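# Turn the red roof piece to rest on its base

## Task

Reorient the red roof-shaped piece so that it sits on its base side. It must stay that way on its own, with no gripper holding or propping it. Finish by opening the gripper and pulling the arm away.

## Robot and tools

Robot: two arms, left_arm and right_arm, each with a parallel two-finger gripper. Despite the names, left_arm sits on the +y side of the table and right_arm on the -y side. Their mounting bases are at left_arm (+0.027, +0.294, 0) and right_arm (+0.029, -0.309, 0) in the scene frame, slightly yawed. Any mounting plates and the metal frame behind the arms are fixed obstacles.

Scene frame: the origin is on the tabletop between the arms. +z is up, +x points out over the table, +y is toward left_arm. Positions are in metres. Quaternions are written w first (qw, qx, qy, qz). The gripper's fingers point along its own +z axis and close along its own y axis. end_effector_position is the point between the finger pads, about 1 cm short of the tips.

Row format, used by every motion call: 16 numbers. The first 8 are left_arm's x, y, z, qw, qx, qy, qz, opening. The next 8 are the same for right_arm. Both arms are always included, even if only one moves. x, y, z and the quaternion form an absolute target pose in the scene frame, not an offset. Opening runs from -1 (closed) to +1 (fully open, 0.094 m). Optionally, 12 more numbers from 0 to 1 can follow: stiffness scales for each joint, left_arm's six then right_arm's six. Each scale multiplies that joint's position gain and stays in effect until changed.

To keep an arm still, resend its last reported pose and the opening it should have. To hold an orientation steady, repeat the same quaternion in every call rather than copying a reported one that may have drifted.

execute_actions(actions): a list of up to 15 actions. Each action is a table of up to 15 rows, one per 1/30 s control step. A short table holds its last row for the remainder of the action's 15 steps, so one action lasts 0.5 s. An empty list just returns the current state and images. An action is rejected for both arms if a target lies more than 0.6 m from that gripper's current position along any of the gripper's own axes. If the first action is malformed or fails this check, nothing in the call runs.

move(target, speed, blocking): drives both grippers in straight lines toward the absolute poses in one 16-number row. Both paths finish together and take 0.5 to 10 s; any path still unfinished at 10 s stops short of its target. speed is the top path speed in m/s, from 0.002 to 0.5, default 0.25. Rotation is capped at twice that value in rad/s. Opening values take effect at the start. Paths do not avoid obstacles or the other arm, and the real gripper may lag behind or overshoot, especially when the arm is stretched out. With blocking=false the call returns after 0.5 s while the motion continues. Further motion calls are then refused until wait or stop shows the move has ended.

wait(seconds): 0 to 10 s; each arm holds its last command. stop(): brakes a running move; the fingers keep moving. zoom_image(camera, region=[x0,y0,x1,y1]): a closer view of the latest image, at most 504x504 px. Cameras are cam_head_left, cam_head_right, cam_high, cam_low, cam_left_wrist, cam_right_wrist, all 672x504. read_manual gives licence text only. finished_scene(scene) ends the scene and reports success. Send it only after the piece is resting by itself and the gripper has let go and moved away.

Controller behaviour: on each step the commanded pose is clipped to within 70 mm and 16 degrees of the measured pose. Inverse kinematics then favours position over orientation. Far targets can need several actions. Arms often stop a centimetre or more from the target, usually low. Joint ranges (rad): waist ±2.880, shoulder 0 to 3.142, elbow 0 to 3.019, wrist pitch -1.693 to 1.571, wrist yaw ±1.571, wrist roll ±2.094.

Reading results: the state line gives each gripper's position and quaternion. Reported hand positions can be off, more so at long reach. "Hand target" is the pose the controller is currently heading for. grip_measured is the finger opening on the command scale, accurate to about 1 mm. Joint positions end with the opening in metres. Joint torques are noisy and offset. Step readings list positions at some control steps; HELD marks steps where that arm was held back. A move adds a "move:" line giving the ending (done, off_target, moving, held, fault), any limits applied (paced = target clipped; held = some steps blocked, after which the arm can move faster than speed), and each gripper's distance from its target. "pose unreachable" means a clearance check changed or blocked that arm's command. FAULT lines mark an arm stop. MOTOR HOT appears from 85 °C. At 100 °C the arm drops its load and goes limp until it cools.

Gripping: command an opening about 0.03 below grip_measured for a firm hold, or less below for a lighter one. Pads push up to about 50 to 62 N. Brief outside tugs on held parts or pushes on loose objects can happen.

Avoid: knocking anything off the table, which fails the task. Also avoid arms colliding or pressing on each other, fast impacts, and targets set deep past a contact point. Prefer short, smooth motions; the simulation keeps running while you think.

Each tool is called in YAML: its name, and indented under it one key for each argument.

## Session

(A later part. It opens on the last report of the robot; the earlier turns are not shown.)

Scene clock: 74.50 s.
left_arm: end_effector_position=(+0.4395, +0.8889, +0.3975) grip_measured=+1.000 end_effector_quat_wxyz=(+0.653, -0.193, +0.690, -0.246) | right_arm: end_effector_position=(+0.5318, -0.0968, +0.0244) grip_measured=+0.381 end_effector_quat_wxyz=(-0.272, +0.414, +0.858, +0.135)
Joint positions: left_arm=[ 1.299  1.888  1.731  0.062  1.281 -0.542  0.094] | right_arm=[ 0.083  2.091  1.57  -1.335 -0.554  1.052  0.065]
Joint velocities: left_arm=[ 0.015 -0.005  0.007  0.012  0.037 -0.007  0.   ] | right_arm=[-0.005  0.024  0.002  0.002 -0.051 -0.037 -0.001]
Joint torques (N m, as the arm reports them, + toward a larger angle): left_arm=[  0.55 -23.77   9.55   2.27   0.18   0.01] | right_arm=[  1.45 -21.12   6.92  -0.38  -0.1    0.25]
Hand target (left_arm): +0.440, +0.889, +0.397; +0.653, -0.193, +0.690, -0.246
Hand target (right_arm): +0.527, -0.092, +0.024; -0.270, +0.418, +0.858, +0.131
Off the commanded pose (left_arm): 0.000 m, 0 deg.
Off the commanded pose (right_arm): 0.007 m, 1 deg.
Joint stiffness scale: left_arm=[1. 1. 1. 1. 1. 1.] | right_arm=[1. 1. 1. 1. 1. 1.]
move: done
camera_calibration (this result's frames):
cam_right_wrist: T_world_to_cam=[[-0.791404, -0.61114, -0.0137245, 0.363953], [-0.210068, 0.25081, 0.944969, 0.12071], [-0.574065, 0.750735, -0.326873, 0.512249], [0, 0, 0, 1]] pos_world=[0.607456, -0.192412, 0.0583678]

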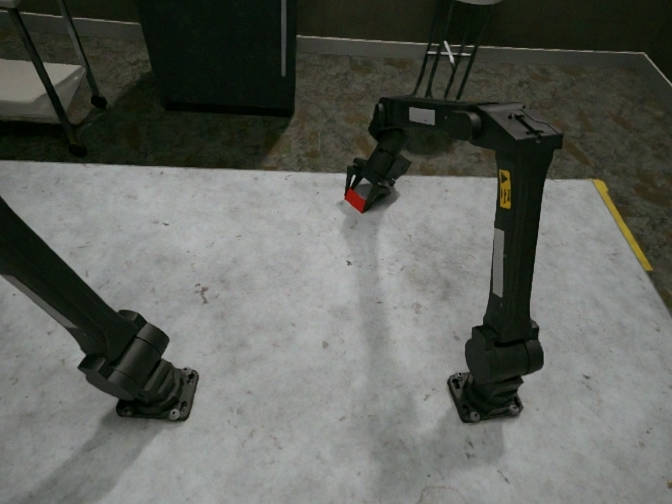

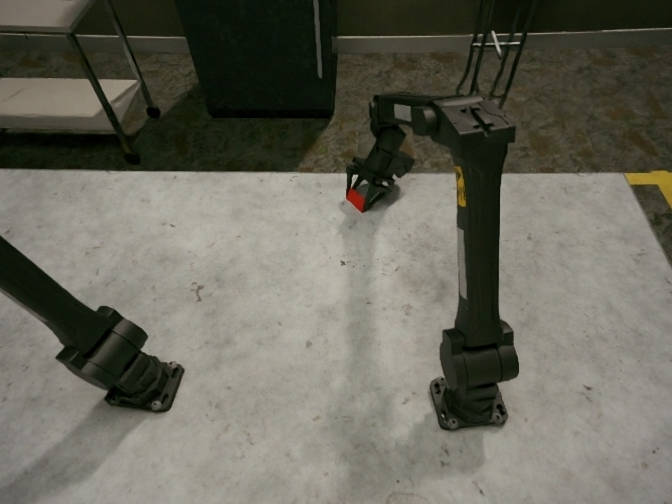

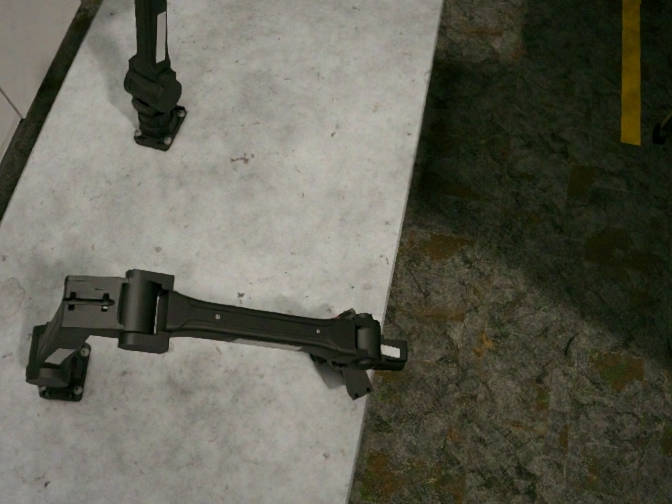

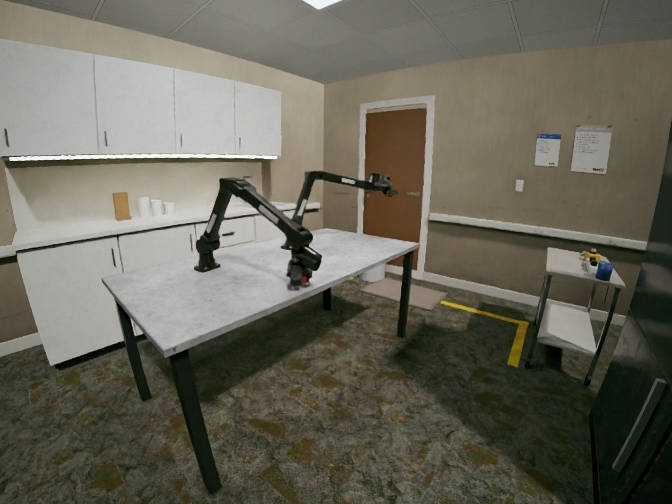

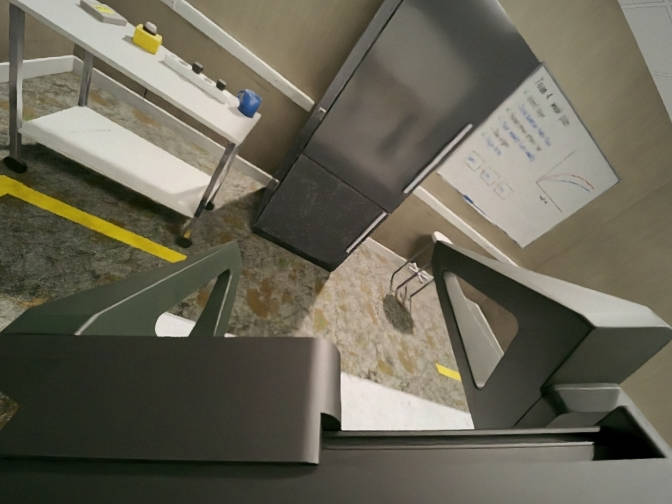

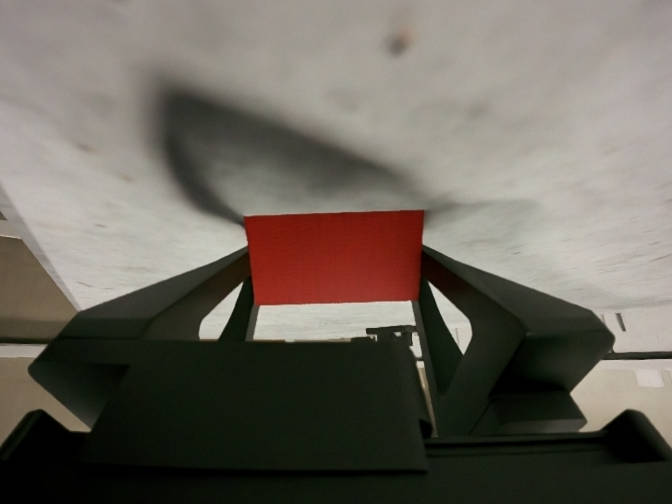

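move:
  target: [0.4395,0.8889,0.3975,0.653,-0.193,0.69,-0.246,1,0.527,-0.092,0.09,-0.27,0.418,0.858,0.131,0.3]
  speed: 0.2

move:
  target: [0.4395,0.8889,0.3975,0.653,-0.193,0.69,-0.246,1,0.5,-0.09,0.07,0.525,-0.175,0.824,0.112,0.3]
  speed: 0.35

move:
  target: [0.4395,0.8889,0.3975,0.653,-0.193,0.69,-0.246,1,0.5,-0.09,0.028,0.525,-0.175,0.824,0.112,0.3]
  speed: 0.06

Scene clock: 79.27 s.
left_arm: end_effector_position=(+0.4395, +0.8889, +0.3975) grip_measured=+1.000 end_effector_quat_wxyz=(+0.653, -0.193, +0.690, -0.246) | right_arm: end_effector_position=(+0.5150, -0.0992, +0.0702) grip_measured=+0.381 end_effector_quat_wxyz=(-0.284, +0.419, +0.854, +0.124)
Joint positions: left_arm=[ 1.299  1.888  1.731  0.062  1.281 -0.542  0.094] | right_arm=[ 0.086  2.015  1.57  -1.445 -0.554  1.057  0.065]
Joint velocities: left_arm=[-0.015 -0.005 -0.012  0.002 -0.051 -0.037  0.   ] | right_arm=[-0.005 -0.005  0.007 -0.002 -0.037  0.037  0.   ]
Joint torques (N m, as the arm reports them, + toward a larger angle): left_arm=[  0.78 -23.57   9.59   2.36   0.16   0.01] | right_arm=[  1.14 -20.83  12.66  -1.65  -0.12   0.23]
Hand target (left_arm): +0.440, +0.889, +0.397; +0.653, -0.193, +0.690, -0.246
Hand target (right_arm): +0.525, -0.092, +0.090; -0.270, +0.418, +0.858, +0.132
Off the commanded pose (left_arm): 0.000 m, 0 deg.
Off the commanded pose (right_arm): 0.024 m, 2 deg.
Joint stiffness scale: left_arm=[1. 1. 1. 1. 1. 1.] | right_arm=[1. 1. 1. 1. 1. 1.]
move: off_target (right_arm)
camera_calibration (this result's frames):
cam_right_wrist: T_world_to_cam=[[-0.792007, -0.610179, 0.0201655, 0.347767], [-0.176636, 0.26064, 0.94914, 0.058017], [-0.584401, 0.748164, -0.314208, 0.523521], [0, 0, 0, 1]] pos_world=[0.591628, -0.194601, 0.102416]

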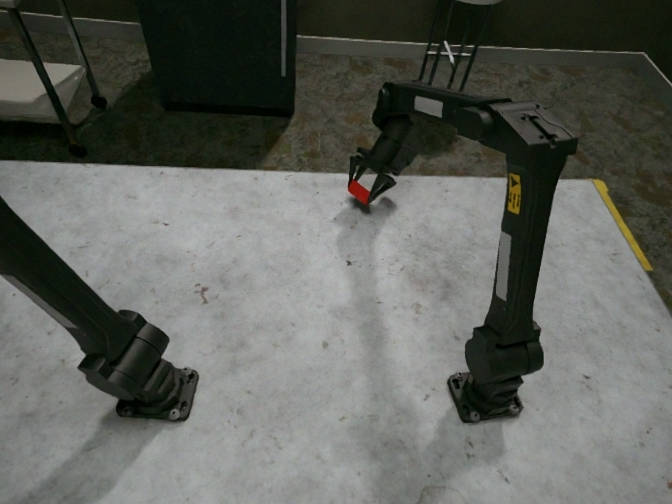

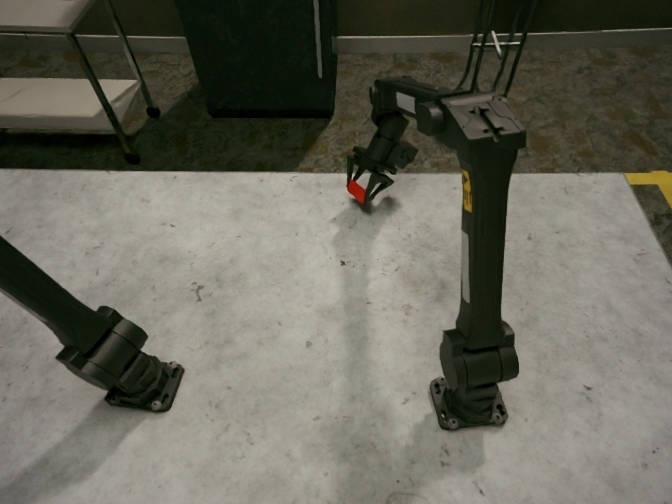

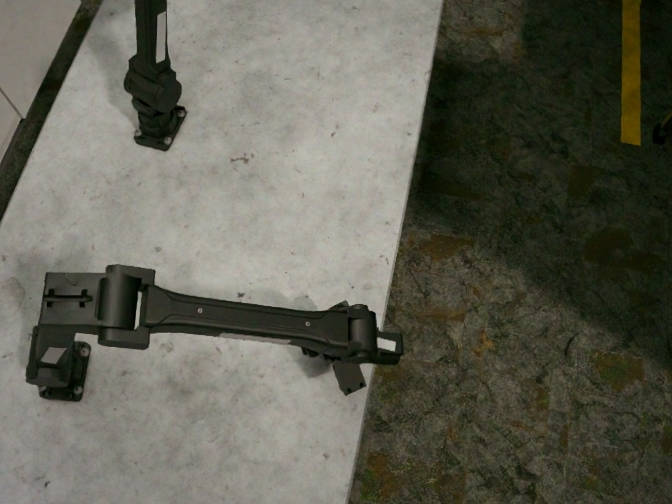

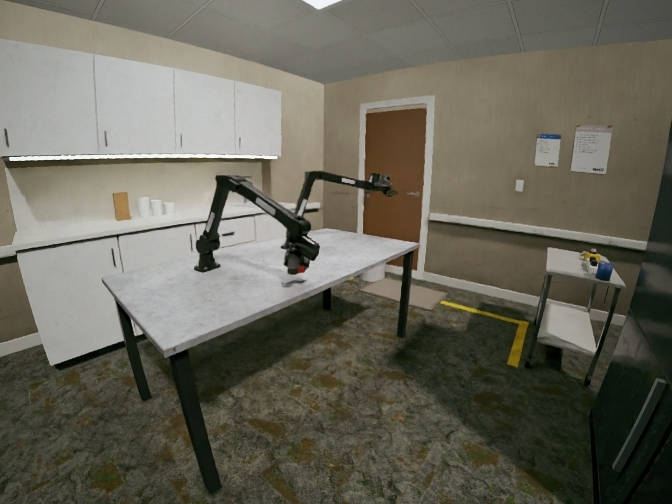

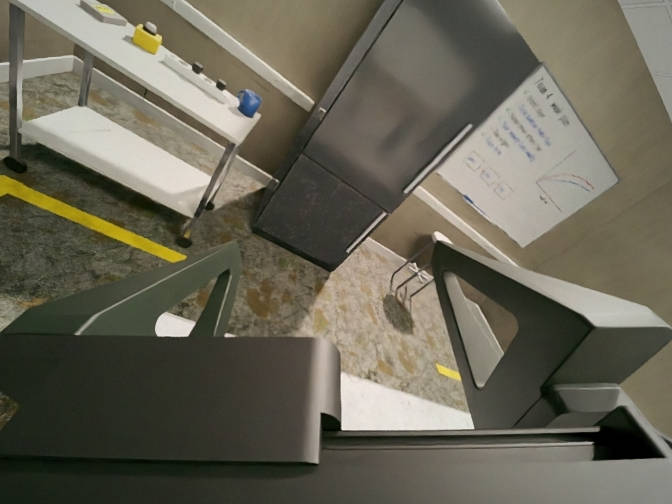

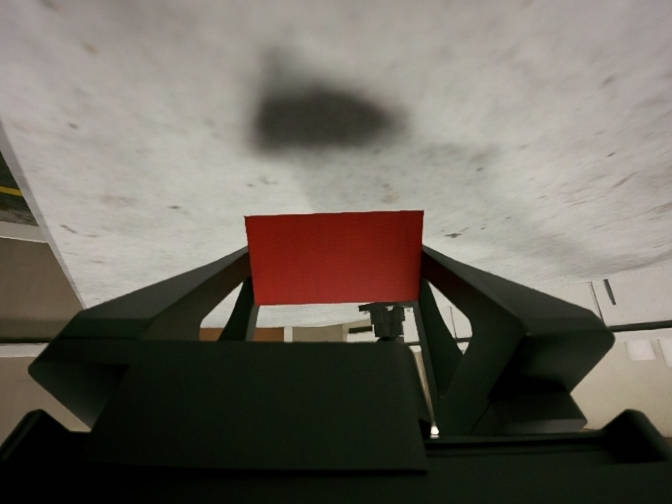

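Scene clock: 83.00 s.
left_arm: end_effector_position=(+0.4395, +0.8889, +0.3975) grip_measured=+1.000 end_effector_quat_wxyz=(+0.653, -0.193, +0.690, -0.246) | right_arm: end_effector_position=(+0.4972, -0.0890, +0.0627) grip_measured=+0.381 end_effector_quat_wxyz=(+0.510, -0.177, +0.834, +0.113)
Joint positions: left_arm=[ 1.299  1.888  1.731  0.062  1.281 -0.542  0.094] | right_arm=[0.295 1.618 0.57  0.576 0.016 0.017 0.065]
Joint velocities: left_arm=[ 0.024  0.005 -0.012 -0.002 -0.11   0.022  0.   ] | right_arm=[-0.024  0.015  0.012 -0.002  0.007 -0.095  0.   ]
Joint torques (N m, as the arm reports them, + toward a larger angle): left_arm=[  0.11 -23.75   9.71   2.29   0.18   0.03] | right_arm=[  0.25 -12.41   6.35   2.62  -0.14  -0.06]
Hand target (left_arm): +0.440, +0.889, +0.397; +0.653, -0.193, +0.690, -0.246
Hand target (right_arm): +0.499, -0.089, +0.071; +0.524, -0.182, +0.825, +0.113
Off the commanded pose (left_arm): 0.000 m, 0 deg.
Off the commanded pose (right_arm): 0.008 m, 2 deg.
Joint stiffness scale: left_arm=[1. 1. 1. 1. 1. 1.] | right_arm=[1. 1. 1. 1. 1. 1.]
move: done
camera_calibration (this result's frames):
cam_right_wrist: T_world_to_cam=[[0.418652, -0.907974, -0.0177003, -0.285989], [-0.809794, -0.364419, -0.459819, 0.406756], [0.411053, 0.206838, -0.887836, -0.00396096], [0, 0, 0, 1]] pos_world=[0.450747, -0.110621, 0.178455]

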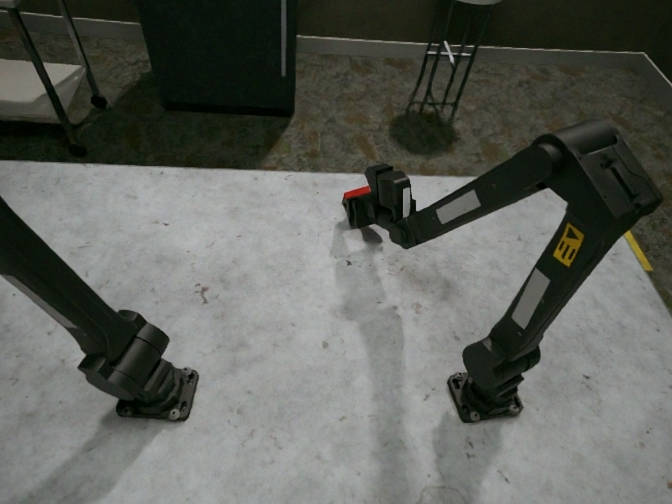

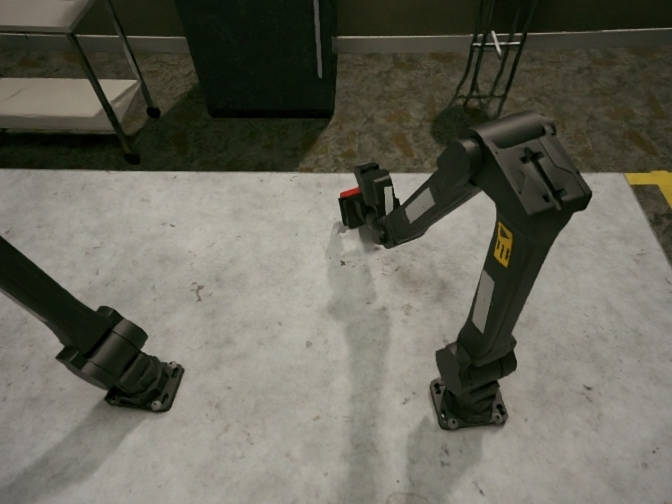

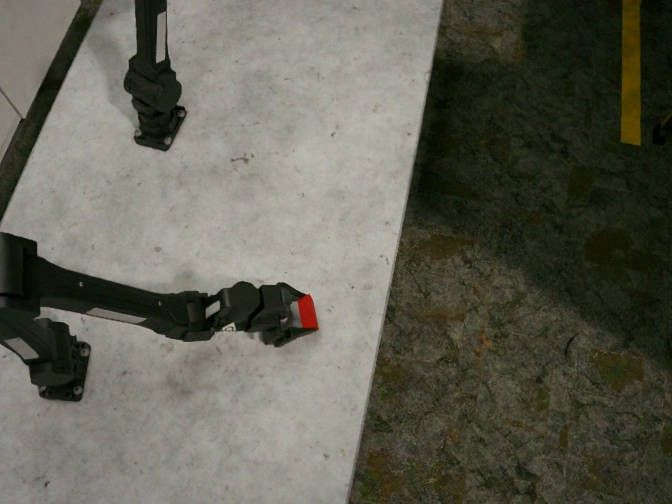

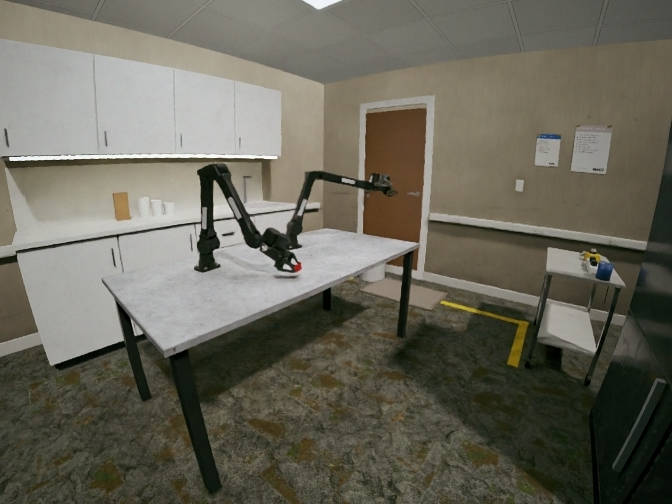

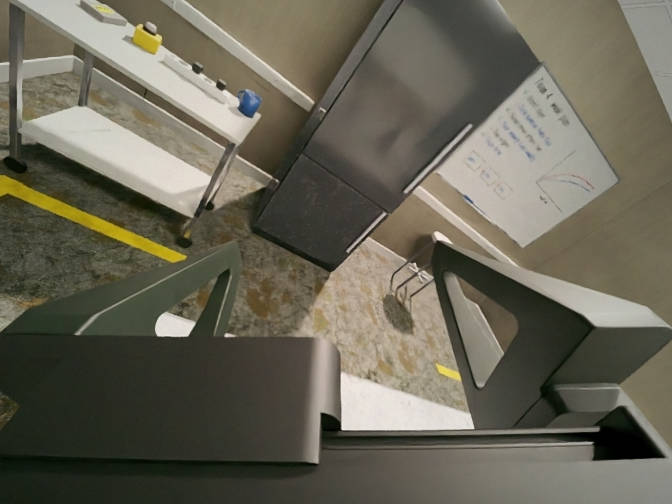

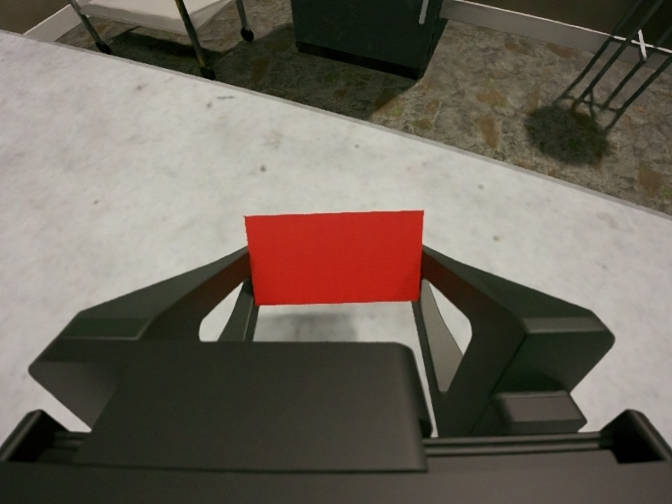

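Scene clock: 83.90 s.
left_arm: end_effector_position=(+0.4395, +0.8889, +0.3975) grip_measured=+1.000 end_effector_quat_wxyz=(+0.653, -0.193, +0.690, -0.246) | right_arm: end_effector_position=(+0.5000, -0.0880, +0.0289) grip_measured=+0.381 end_effector_quat_wxyz=(+0.520, -0.175, +0.828, +0.115)
Joint positions: left_arm=[ 1.299  1.888  1.731  0.062  1.281 -0.542  0.094] | right_arm=[0.295 1.754 0.562 0.744 0.017 0.017 0.065]
Joint velocities: left_arm=[-0.005 -0.015 -0.017 -0.017 -0.066 -0.022  0.   ] | right_arm=[ 0.005 -0.005 -0.012  0.012 -0.051 -0.037  0.   ]
Joint torques (N m, as the arm reports them, + toward a larger angle): left_arm=[  0.82 -23.45   9.61   2.32   0.18   0.03] | right_arm=[  0.31 -11.09   5.23   2.62   0.16   0.02]
Hand target (left_arm): +0.440, +0.889, +0.397; +0.653, -0.193, +0.690, -0.246
Hand target (right_arm): +0.500, -0.090, +0.028; +0.525, -0.175, +0.825, +0.112
Off the commanded pose (left_arm): 0.000 m, 0 deg.
Off the commanded pose (right_arm): 0.002 m, 1 deg.
Joint stiffness scale: left_arm=[1. 1. 1. 1. 1. 1.] | right_arm=[1. 1. 1. 1. 1. 1.]
move: done
camera_calibration (this result's frames):
cam_right_wrist: T_world_to_cam=[[0.417789, -0.908378, -0.0173481, -0.286424], [-0.800113, -0.358814, -0.480699, 0.390145], [0.430432, 0.214711, -0.876714, -0.0447148], [0, 0, 0, 1]] pos_world=[0.451071, -0.110591, 0.143371]

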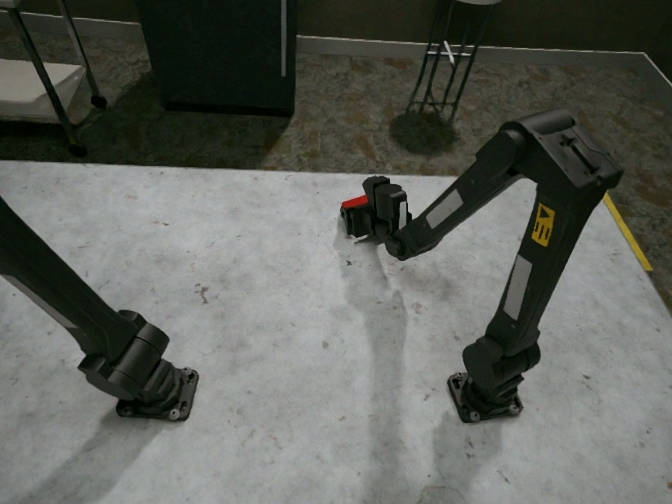

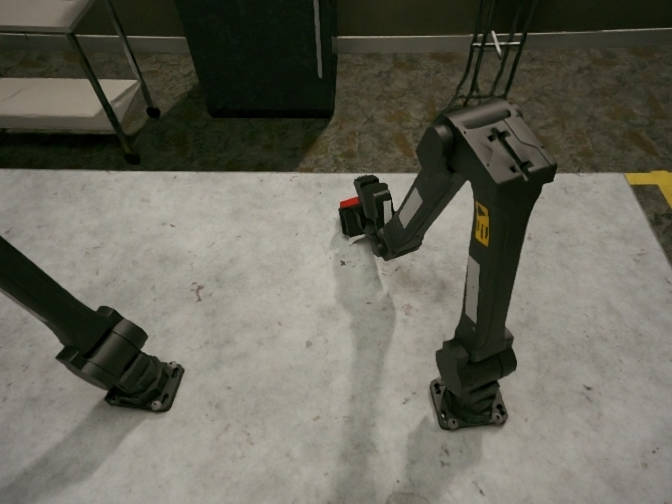

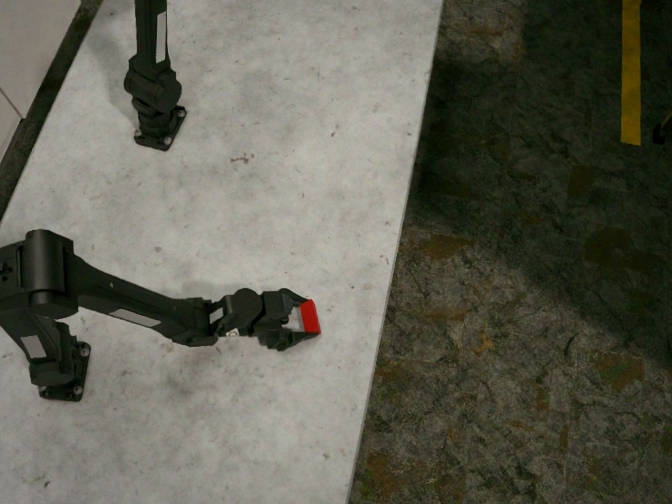

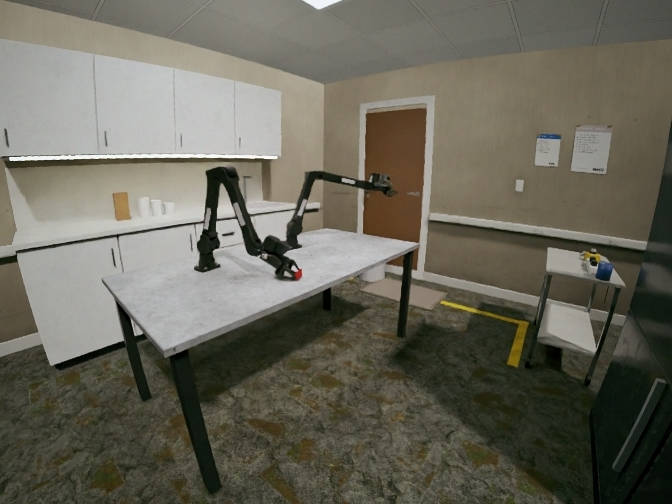

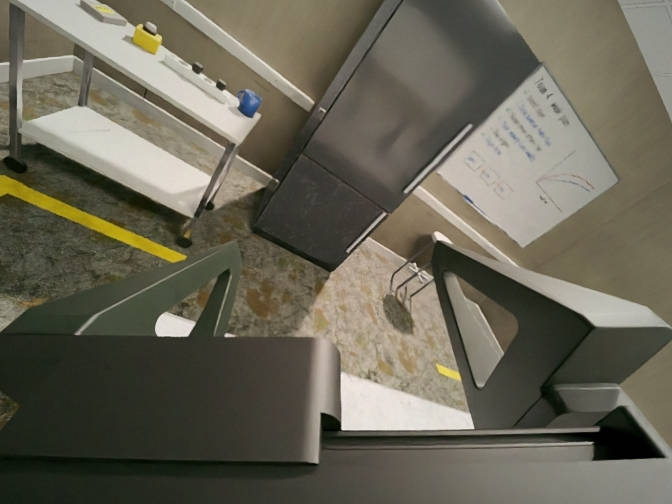

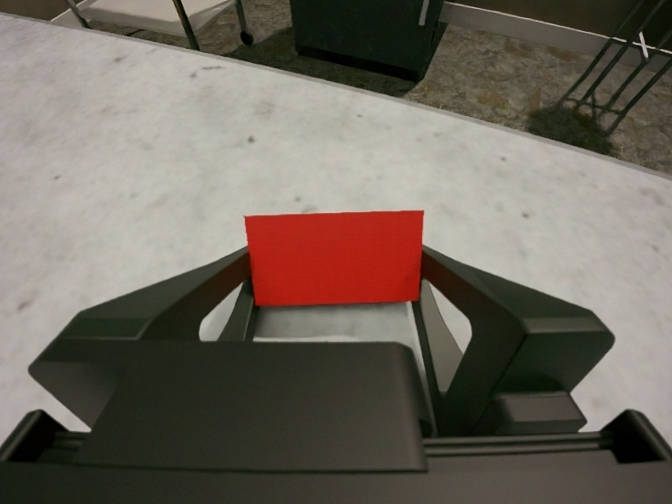

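move:
  target: [0.4395,0.8889,0.3975,0.653,-0.193,0.69,-0.246,1,0.5,-0.09,0.021,0.525,-0.175,0.824,0.112,0.3]
  speed: 0.03

move:
  target: [0.4395,0.8889,0.3975,0.653,-0.193,0.69,-0.246,1,0.5,-0.09,0.021,0.525,-0.175,0.824,0.112,1]

move:
  target: [0.4395,0.8889,0.3975,0.653,-0.193,0.69,-0.246,1,0.46,-0.11,0.16,0.3,-0.2,0.93,0.06,1]

Scene clock: 89.03 s.
left_arm: end_effector_position=(+0.4395, +0.8889, +0.3975) grip_measured=+1.000 end_effector_quat_wxyz=(+0.653, -0.193, +0.690, -0.246) | right_arm: end_effector_position=(+0.5006, -0.0877, +0.0247) grip_measured=+0.381 end_effector_quat_wxyz=(+0.522, -0.175, +0.827, +0.115)
Joint positions: left_arm=[ 1.299  1.888  1.731  0.062  1.281 -0.542  0.094] | right_arm=[0.295 1.774 0.562 0.77  0.017 0.017 0.065]
Joint velocities: left_arm=[ 0.015  0.005 -0.002 -0.002 -0.007  0.022  0.   ] | right_arm=[-0.015 -0.015  0.002 -0.007  0.007 -0.139 -0.   ]
Joint torques (N m, as the arm reports them, + toward a larger angle): left_arm=[  1.02 -23.97   9.67   2.24   0.14   0.04] | right_arm=[  0.31 -10.89   4.75   2.39   0.15   0.03]
Hand target (left_arm): +0.440, +0.889, +0.397; +0.653, -0.193, +0.690, -0.246
Hand target (right_arm): +0.500, -0.090, +0.021; +0.525, -0.175, +0.825, +0.112
Off the commanded pose (left_arm): 0.000 m, 0 deg.
Off the commanded pose (right_arm): 0.004 m, 1 deg.
Joint stiffness scale: left_arm=[1. 1. 1. 1. 1. 1.] | right_arm=[1. 1. 1. 1. 1. 1.]
move: done
camera_calibration (this result's frames):
cam_right_wrist: T_world_to_cam=[[0.417879, -0.908336, -0.0174291, -0.286527], [-0.797617, -0.357623, -0.485708, 0.387663], [0.434952, 0.216869, -0.873948, -0.0508763], [0, 0, 0, 1]] pos_world=[0.45107, -0.110592, 0.138834]

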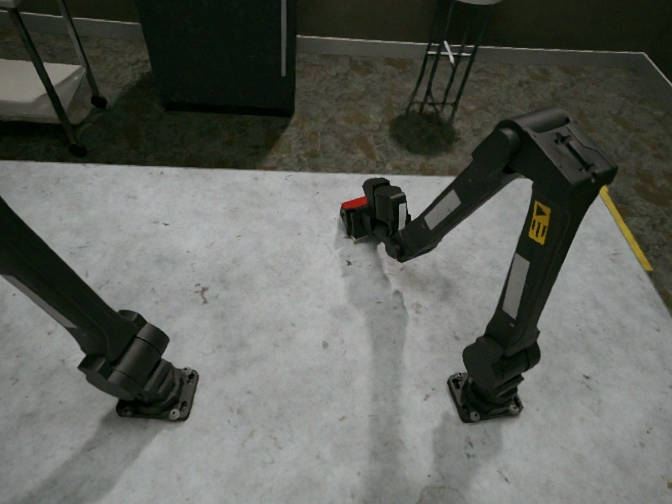

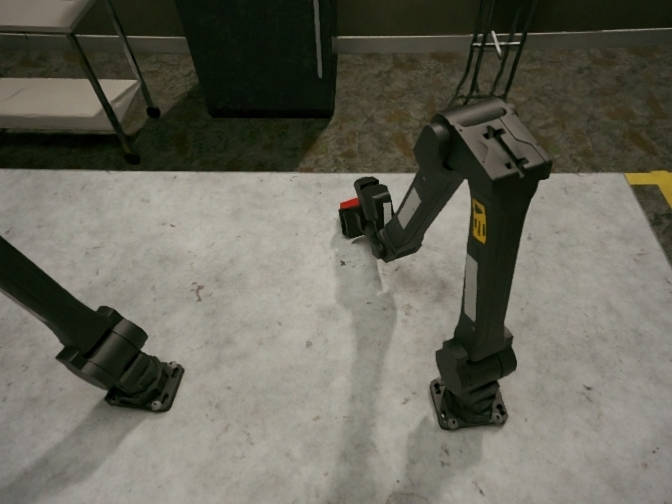

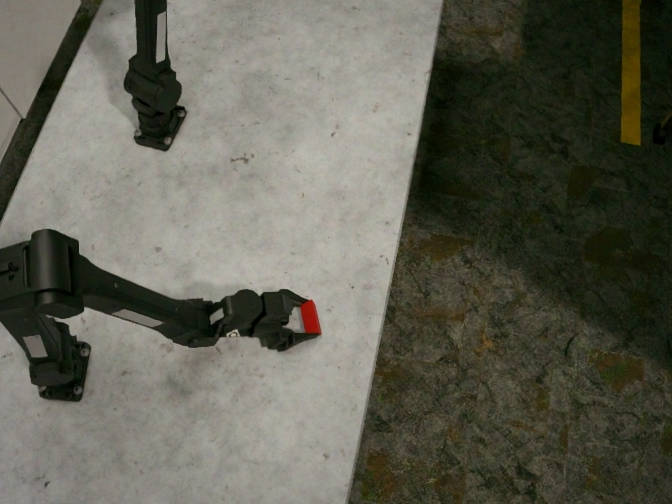

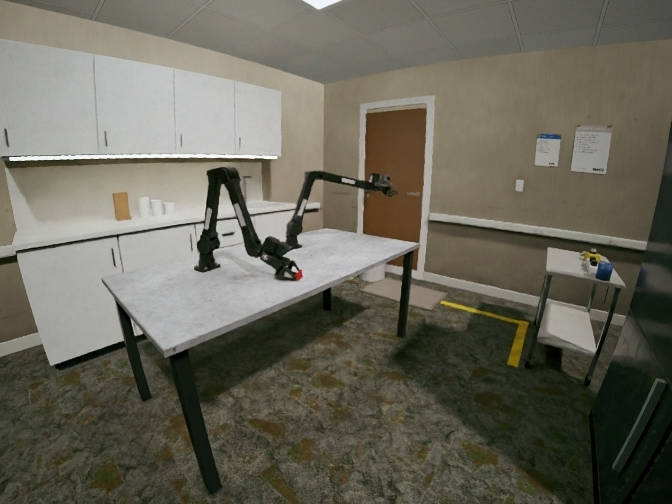

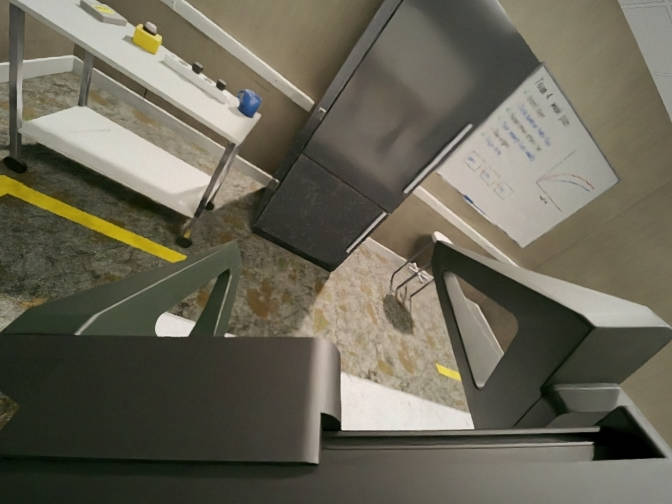

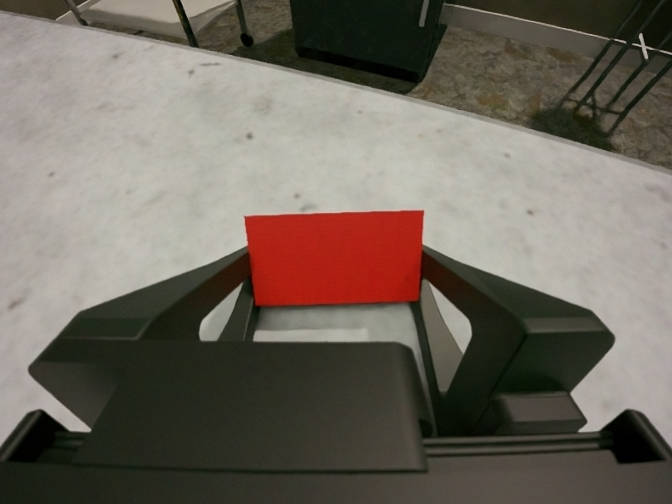

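Scene clock: 89.73 s.
left_arm: end_effector_position=(+0.4395, +0.8889, +0.3975) grip_measured=+1.000 end_effector_quat_wxyz=(+0.653, -0.193, +0.690, -0.246) | right_arm: end_effector_position=(+0.5007, -0.0876, +0.0250) grip_measured=+1.000 end_effector_quat_wxyz=(+0.523, -0.175, +0.826, +0.115)
Joint positions: left_arm=[ 1.299  1.888  1.731  0.062  1.281 -0.542  0.094] | right_arm=[0.295 1.774 0.562 0.771 0.017 0.017 0.094]
Joint velocities: left_arm=[-0.015 -0.005 -0.007  0.002 -0.007  0.007  0.   ] | right_arm=[ 0.005 -0.005 -0.012  0.007  0.007 -0.066  0.   ]
Joint torques (N m, as the arm reports them, + toward a larger angle): left_arm=[  0.31 -24.11   9.66   2.27   0.14   0.03] | right_arm=[  0.28 -11.08   4.79   2.71   0.15   0.02]
Hand target (left_arm): +0.440, +0.889, +0.397; +0.653, -0.193, +0.690, -0.246
Hand target (right_arm): +0.500, -0.090, +0.021; +0.525, -0.175, +0.825, +0.112
Off the commanded pose (left_arm): 0.000 m, 0 deg.
Off the commanded pose (right_arm): 0.005 m, 1 deg.
Joint stiffness scale: left_arm=[1. 1. 1. 1. 1. 1.] | right_arm=[1. 1. 1. 1. 1. 1.]
move: done
camera_calibration (this result's frames):
cam_right_wrist: T_world_to_cam=[[0.417903, -0.908324, -0.0174506, -0.28653], [-0.796948, -0.357304, -0.487041, 0.387694], [0.436155, 0.217443, -0.873205, -0.0512286], [0, 0, 0, 1]] pos_world=[0.451057, -0.110598, 0.13909]

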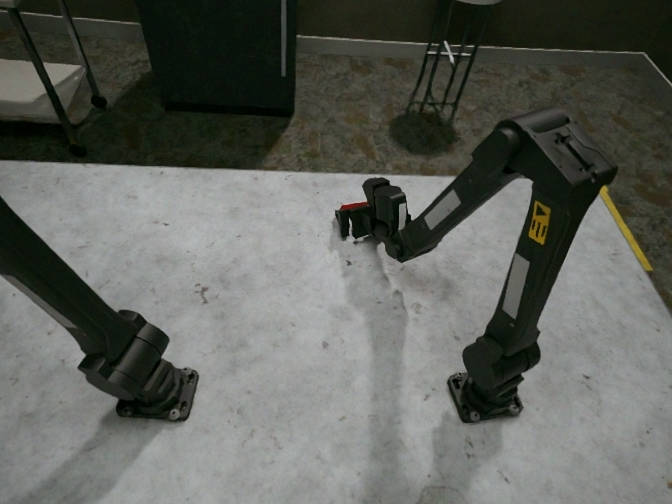

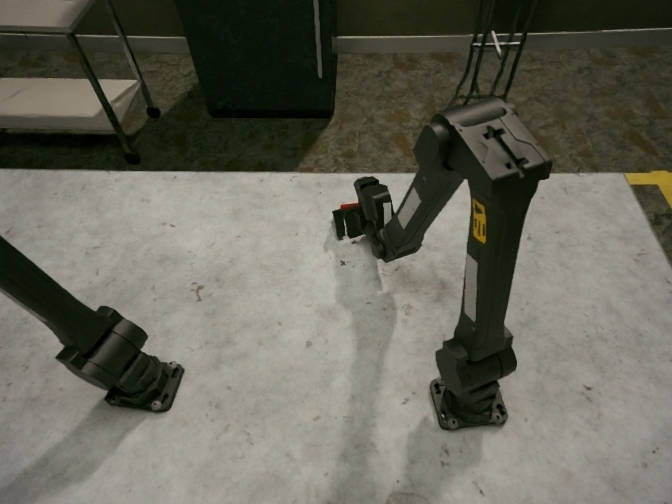

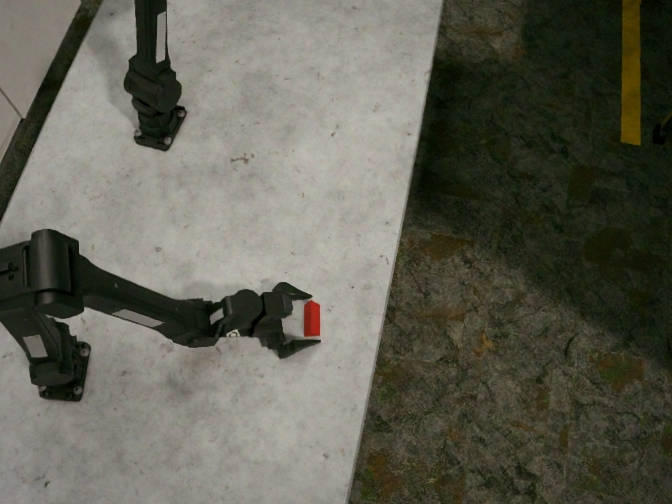

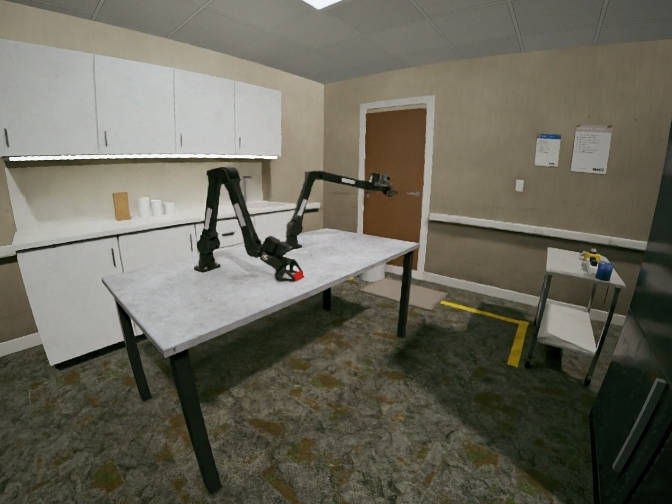

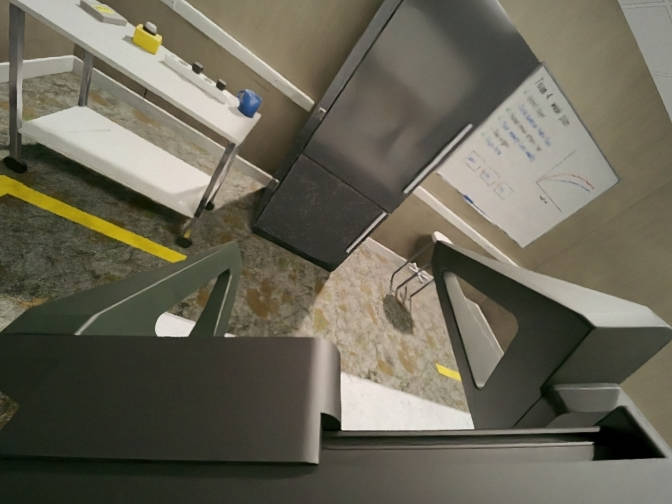

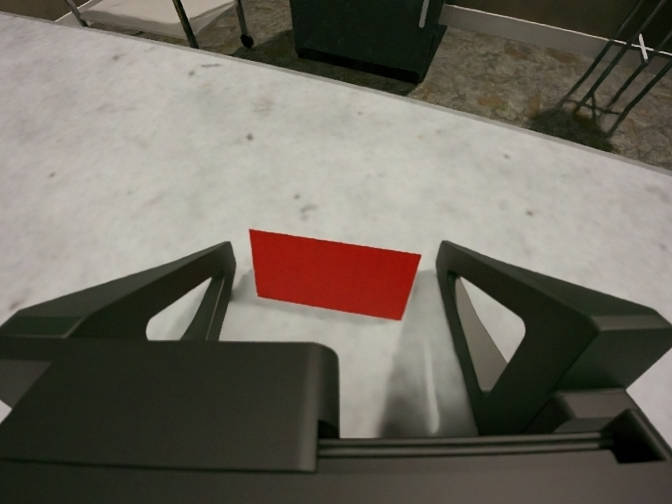

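Scene clock: 91.27 s.
left_arm: end_effector_position=(+0.4395, +0.8889, +0.3975) grip_measured=+1.000 end_effector_quat_wxyz=(+0.653, -0.193, +0.690, -0.246) | right_arm: end_effector_position=(+0.4423, -0.1155, +0.1329) grip_measured=+1.000 end_effector_quat_wxyz=(+0.277, -0.202, +0.938, +0.056)
Joint positions: left_arm=[ 1.299  1.888  1.731  0.062  1.281 -0.542  0.094] | right_arm=[ 0.295  1.292  0.82  -0.525  0.017  0.015  0.094]
Joint velocities: left_arm=[-0.005 -0.005 -0.017 -0.022  0.007  0.007  0.   ] | right_arm=[-0.015 -0.015  0.002  0.012 -0.037  0.007  0.   ]
Joint torques (N m, as the arm reports them, + toward a larger angle): left_arm=[  0.54 -23.99   9.61   2.22   0.13   0.01] | right_arm=[ -0.21 -11.23  15.05   0.36  -0.12   0.06]
Hand target (left_arm): +0.440, +0.889, +0.397; +0.653, -0.193, +0.690, -0.246
Hand target (right_arm): +0.458, -0.112, +0.160; +0.300, -0.198, +0.931, +0.062
Off the commanded pose (left_arm): 0.000 m, 0 deg.
Off the commanded pose (right_arm): 0.033 m, 3 deg.
Joint stiffness scale: left_arm=[1. 1. 1. 1. 1. 1.] | right_arm=[1. 1. 1. 1. 1. 1.]
move: off_target (right_arm)
camera_calibration (this result's frames):
cam_right_wrist: T_world_to_cam=[[0.412962, -0.910726, -0.00633344, -0.285128], [-0.909564, -0.412769, 0.0481191, 0.355998], [-0.0464376, -0.0141107, -0.998822, 0.277889], [0, 0, 0, 1]] pos_world=[0.454455, -0.108808, 0.258625]

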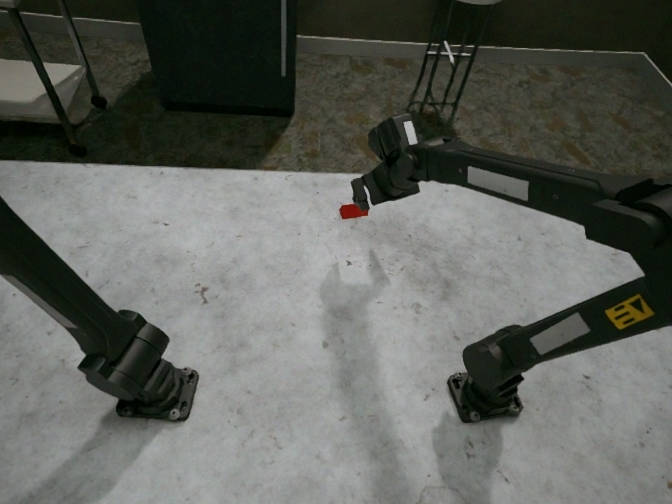

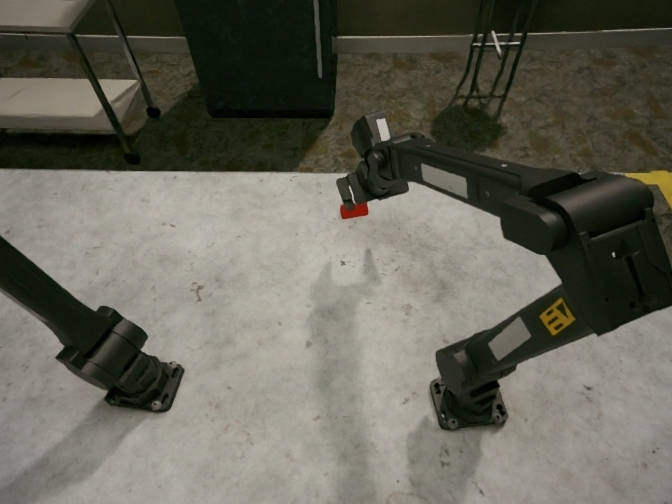

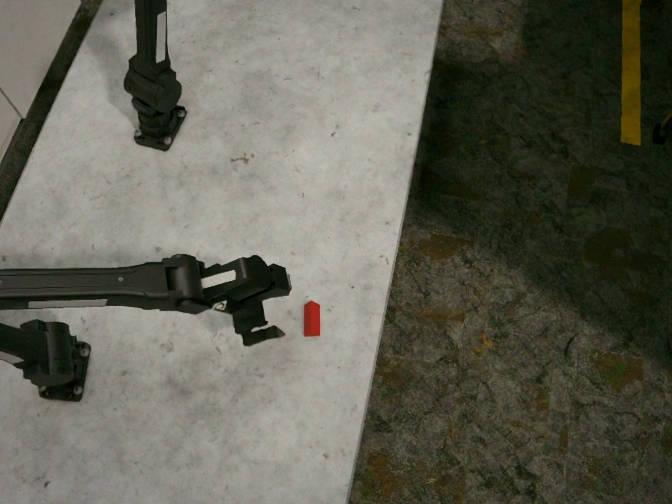

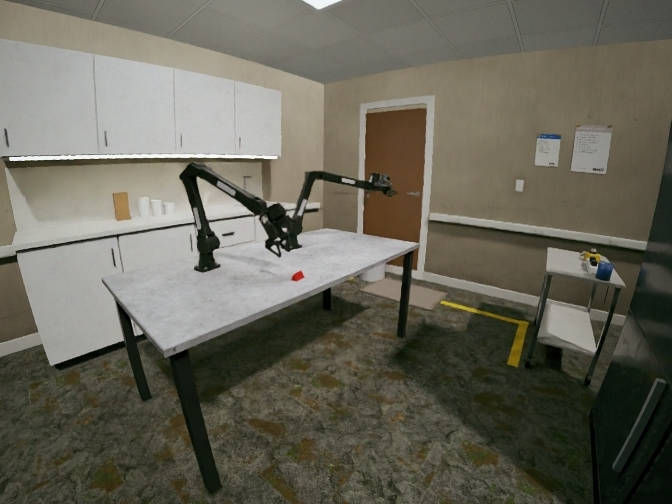

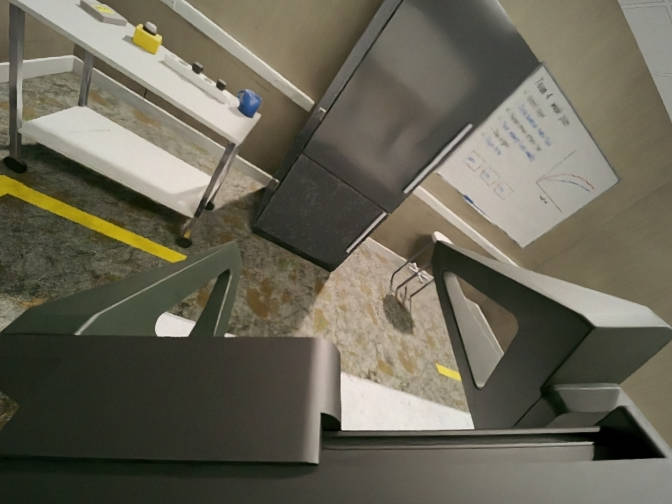

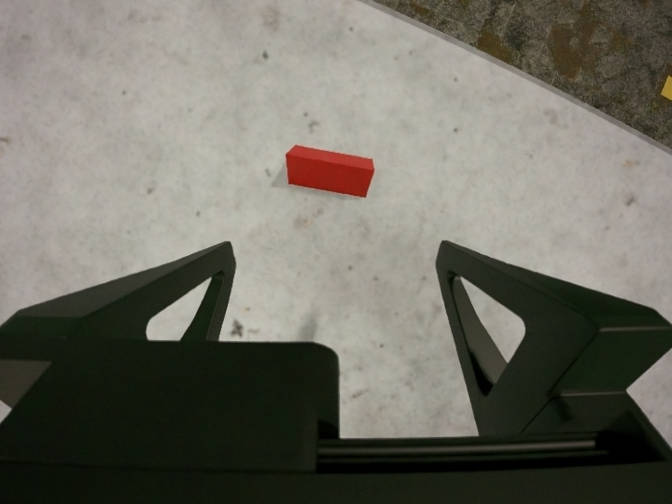

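finished_scene:
  scene: 1

The scene is finished: the task was done.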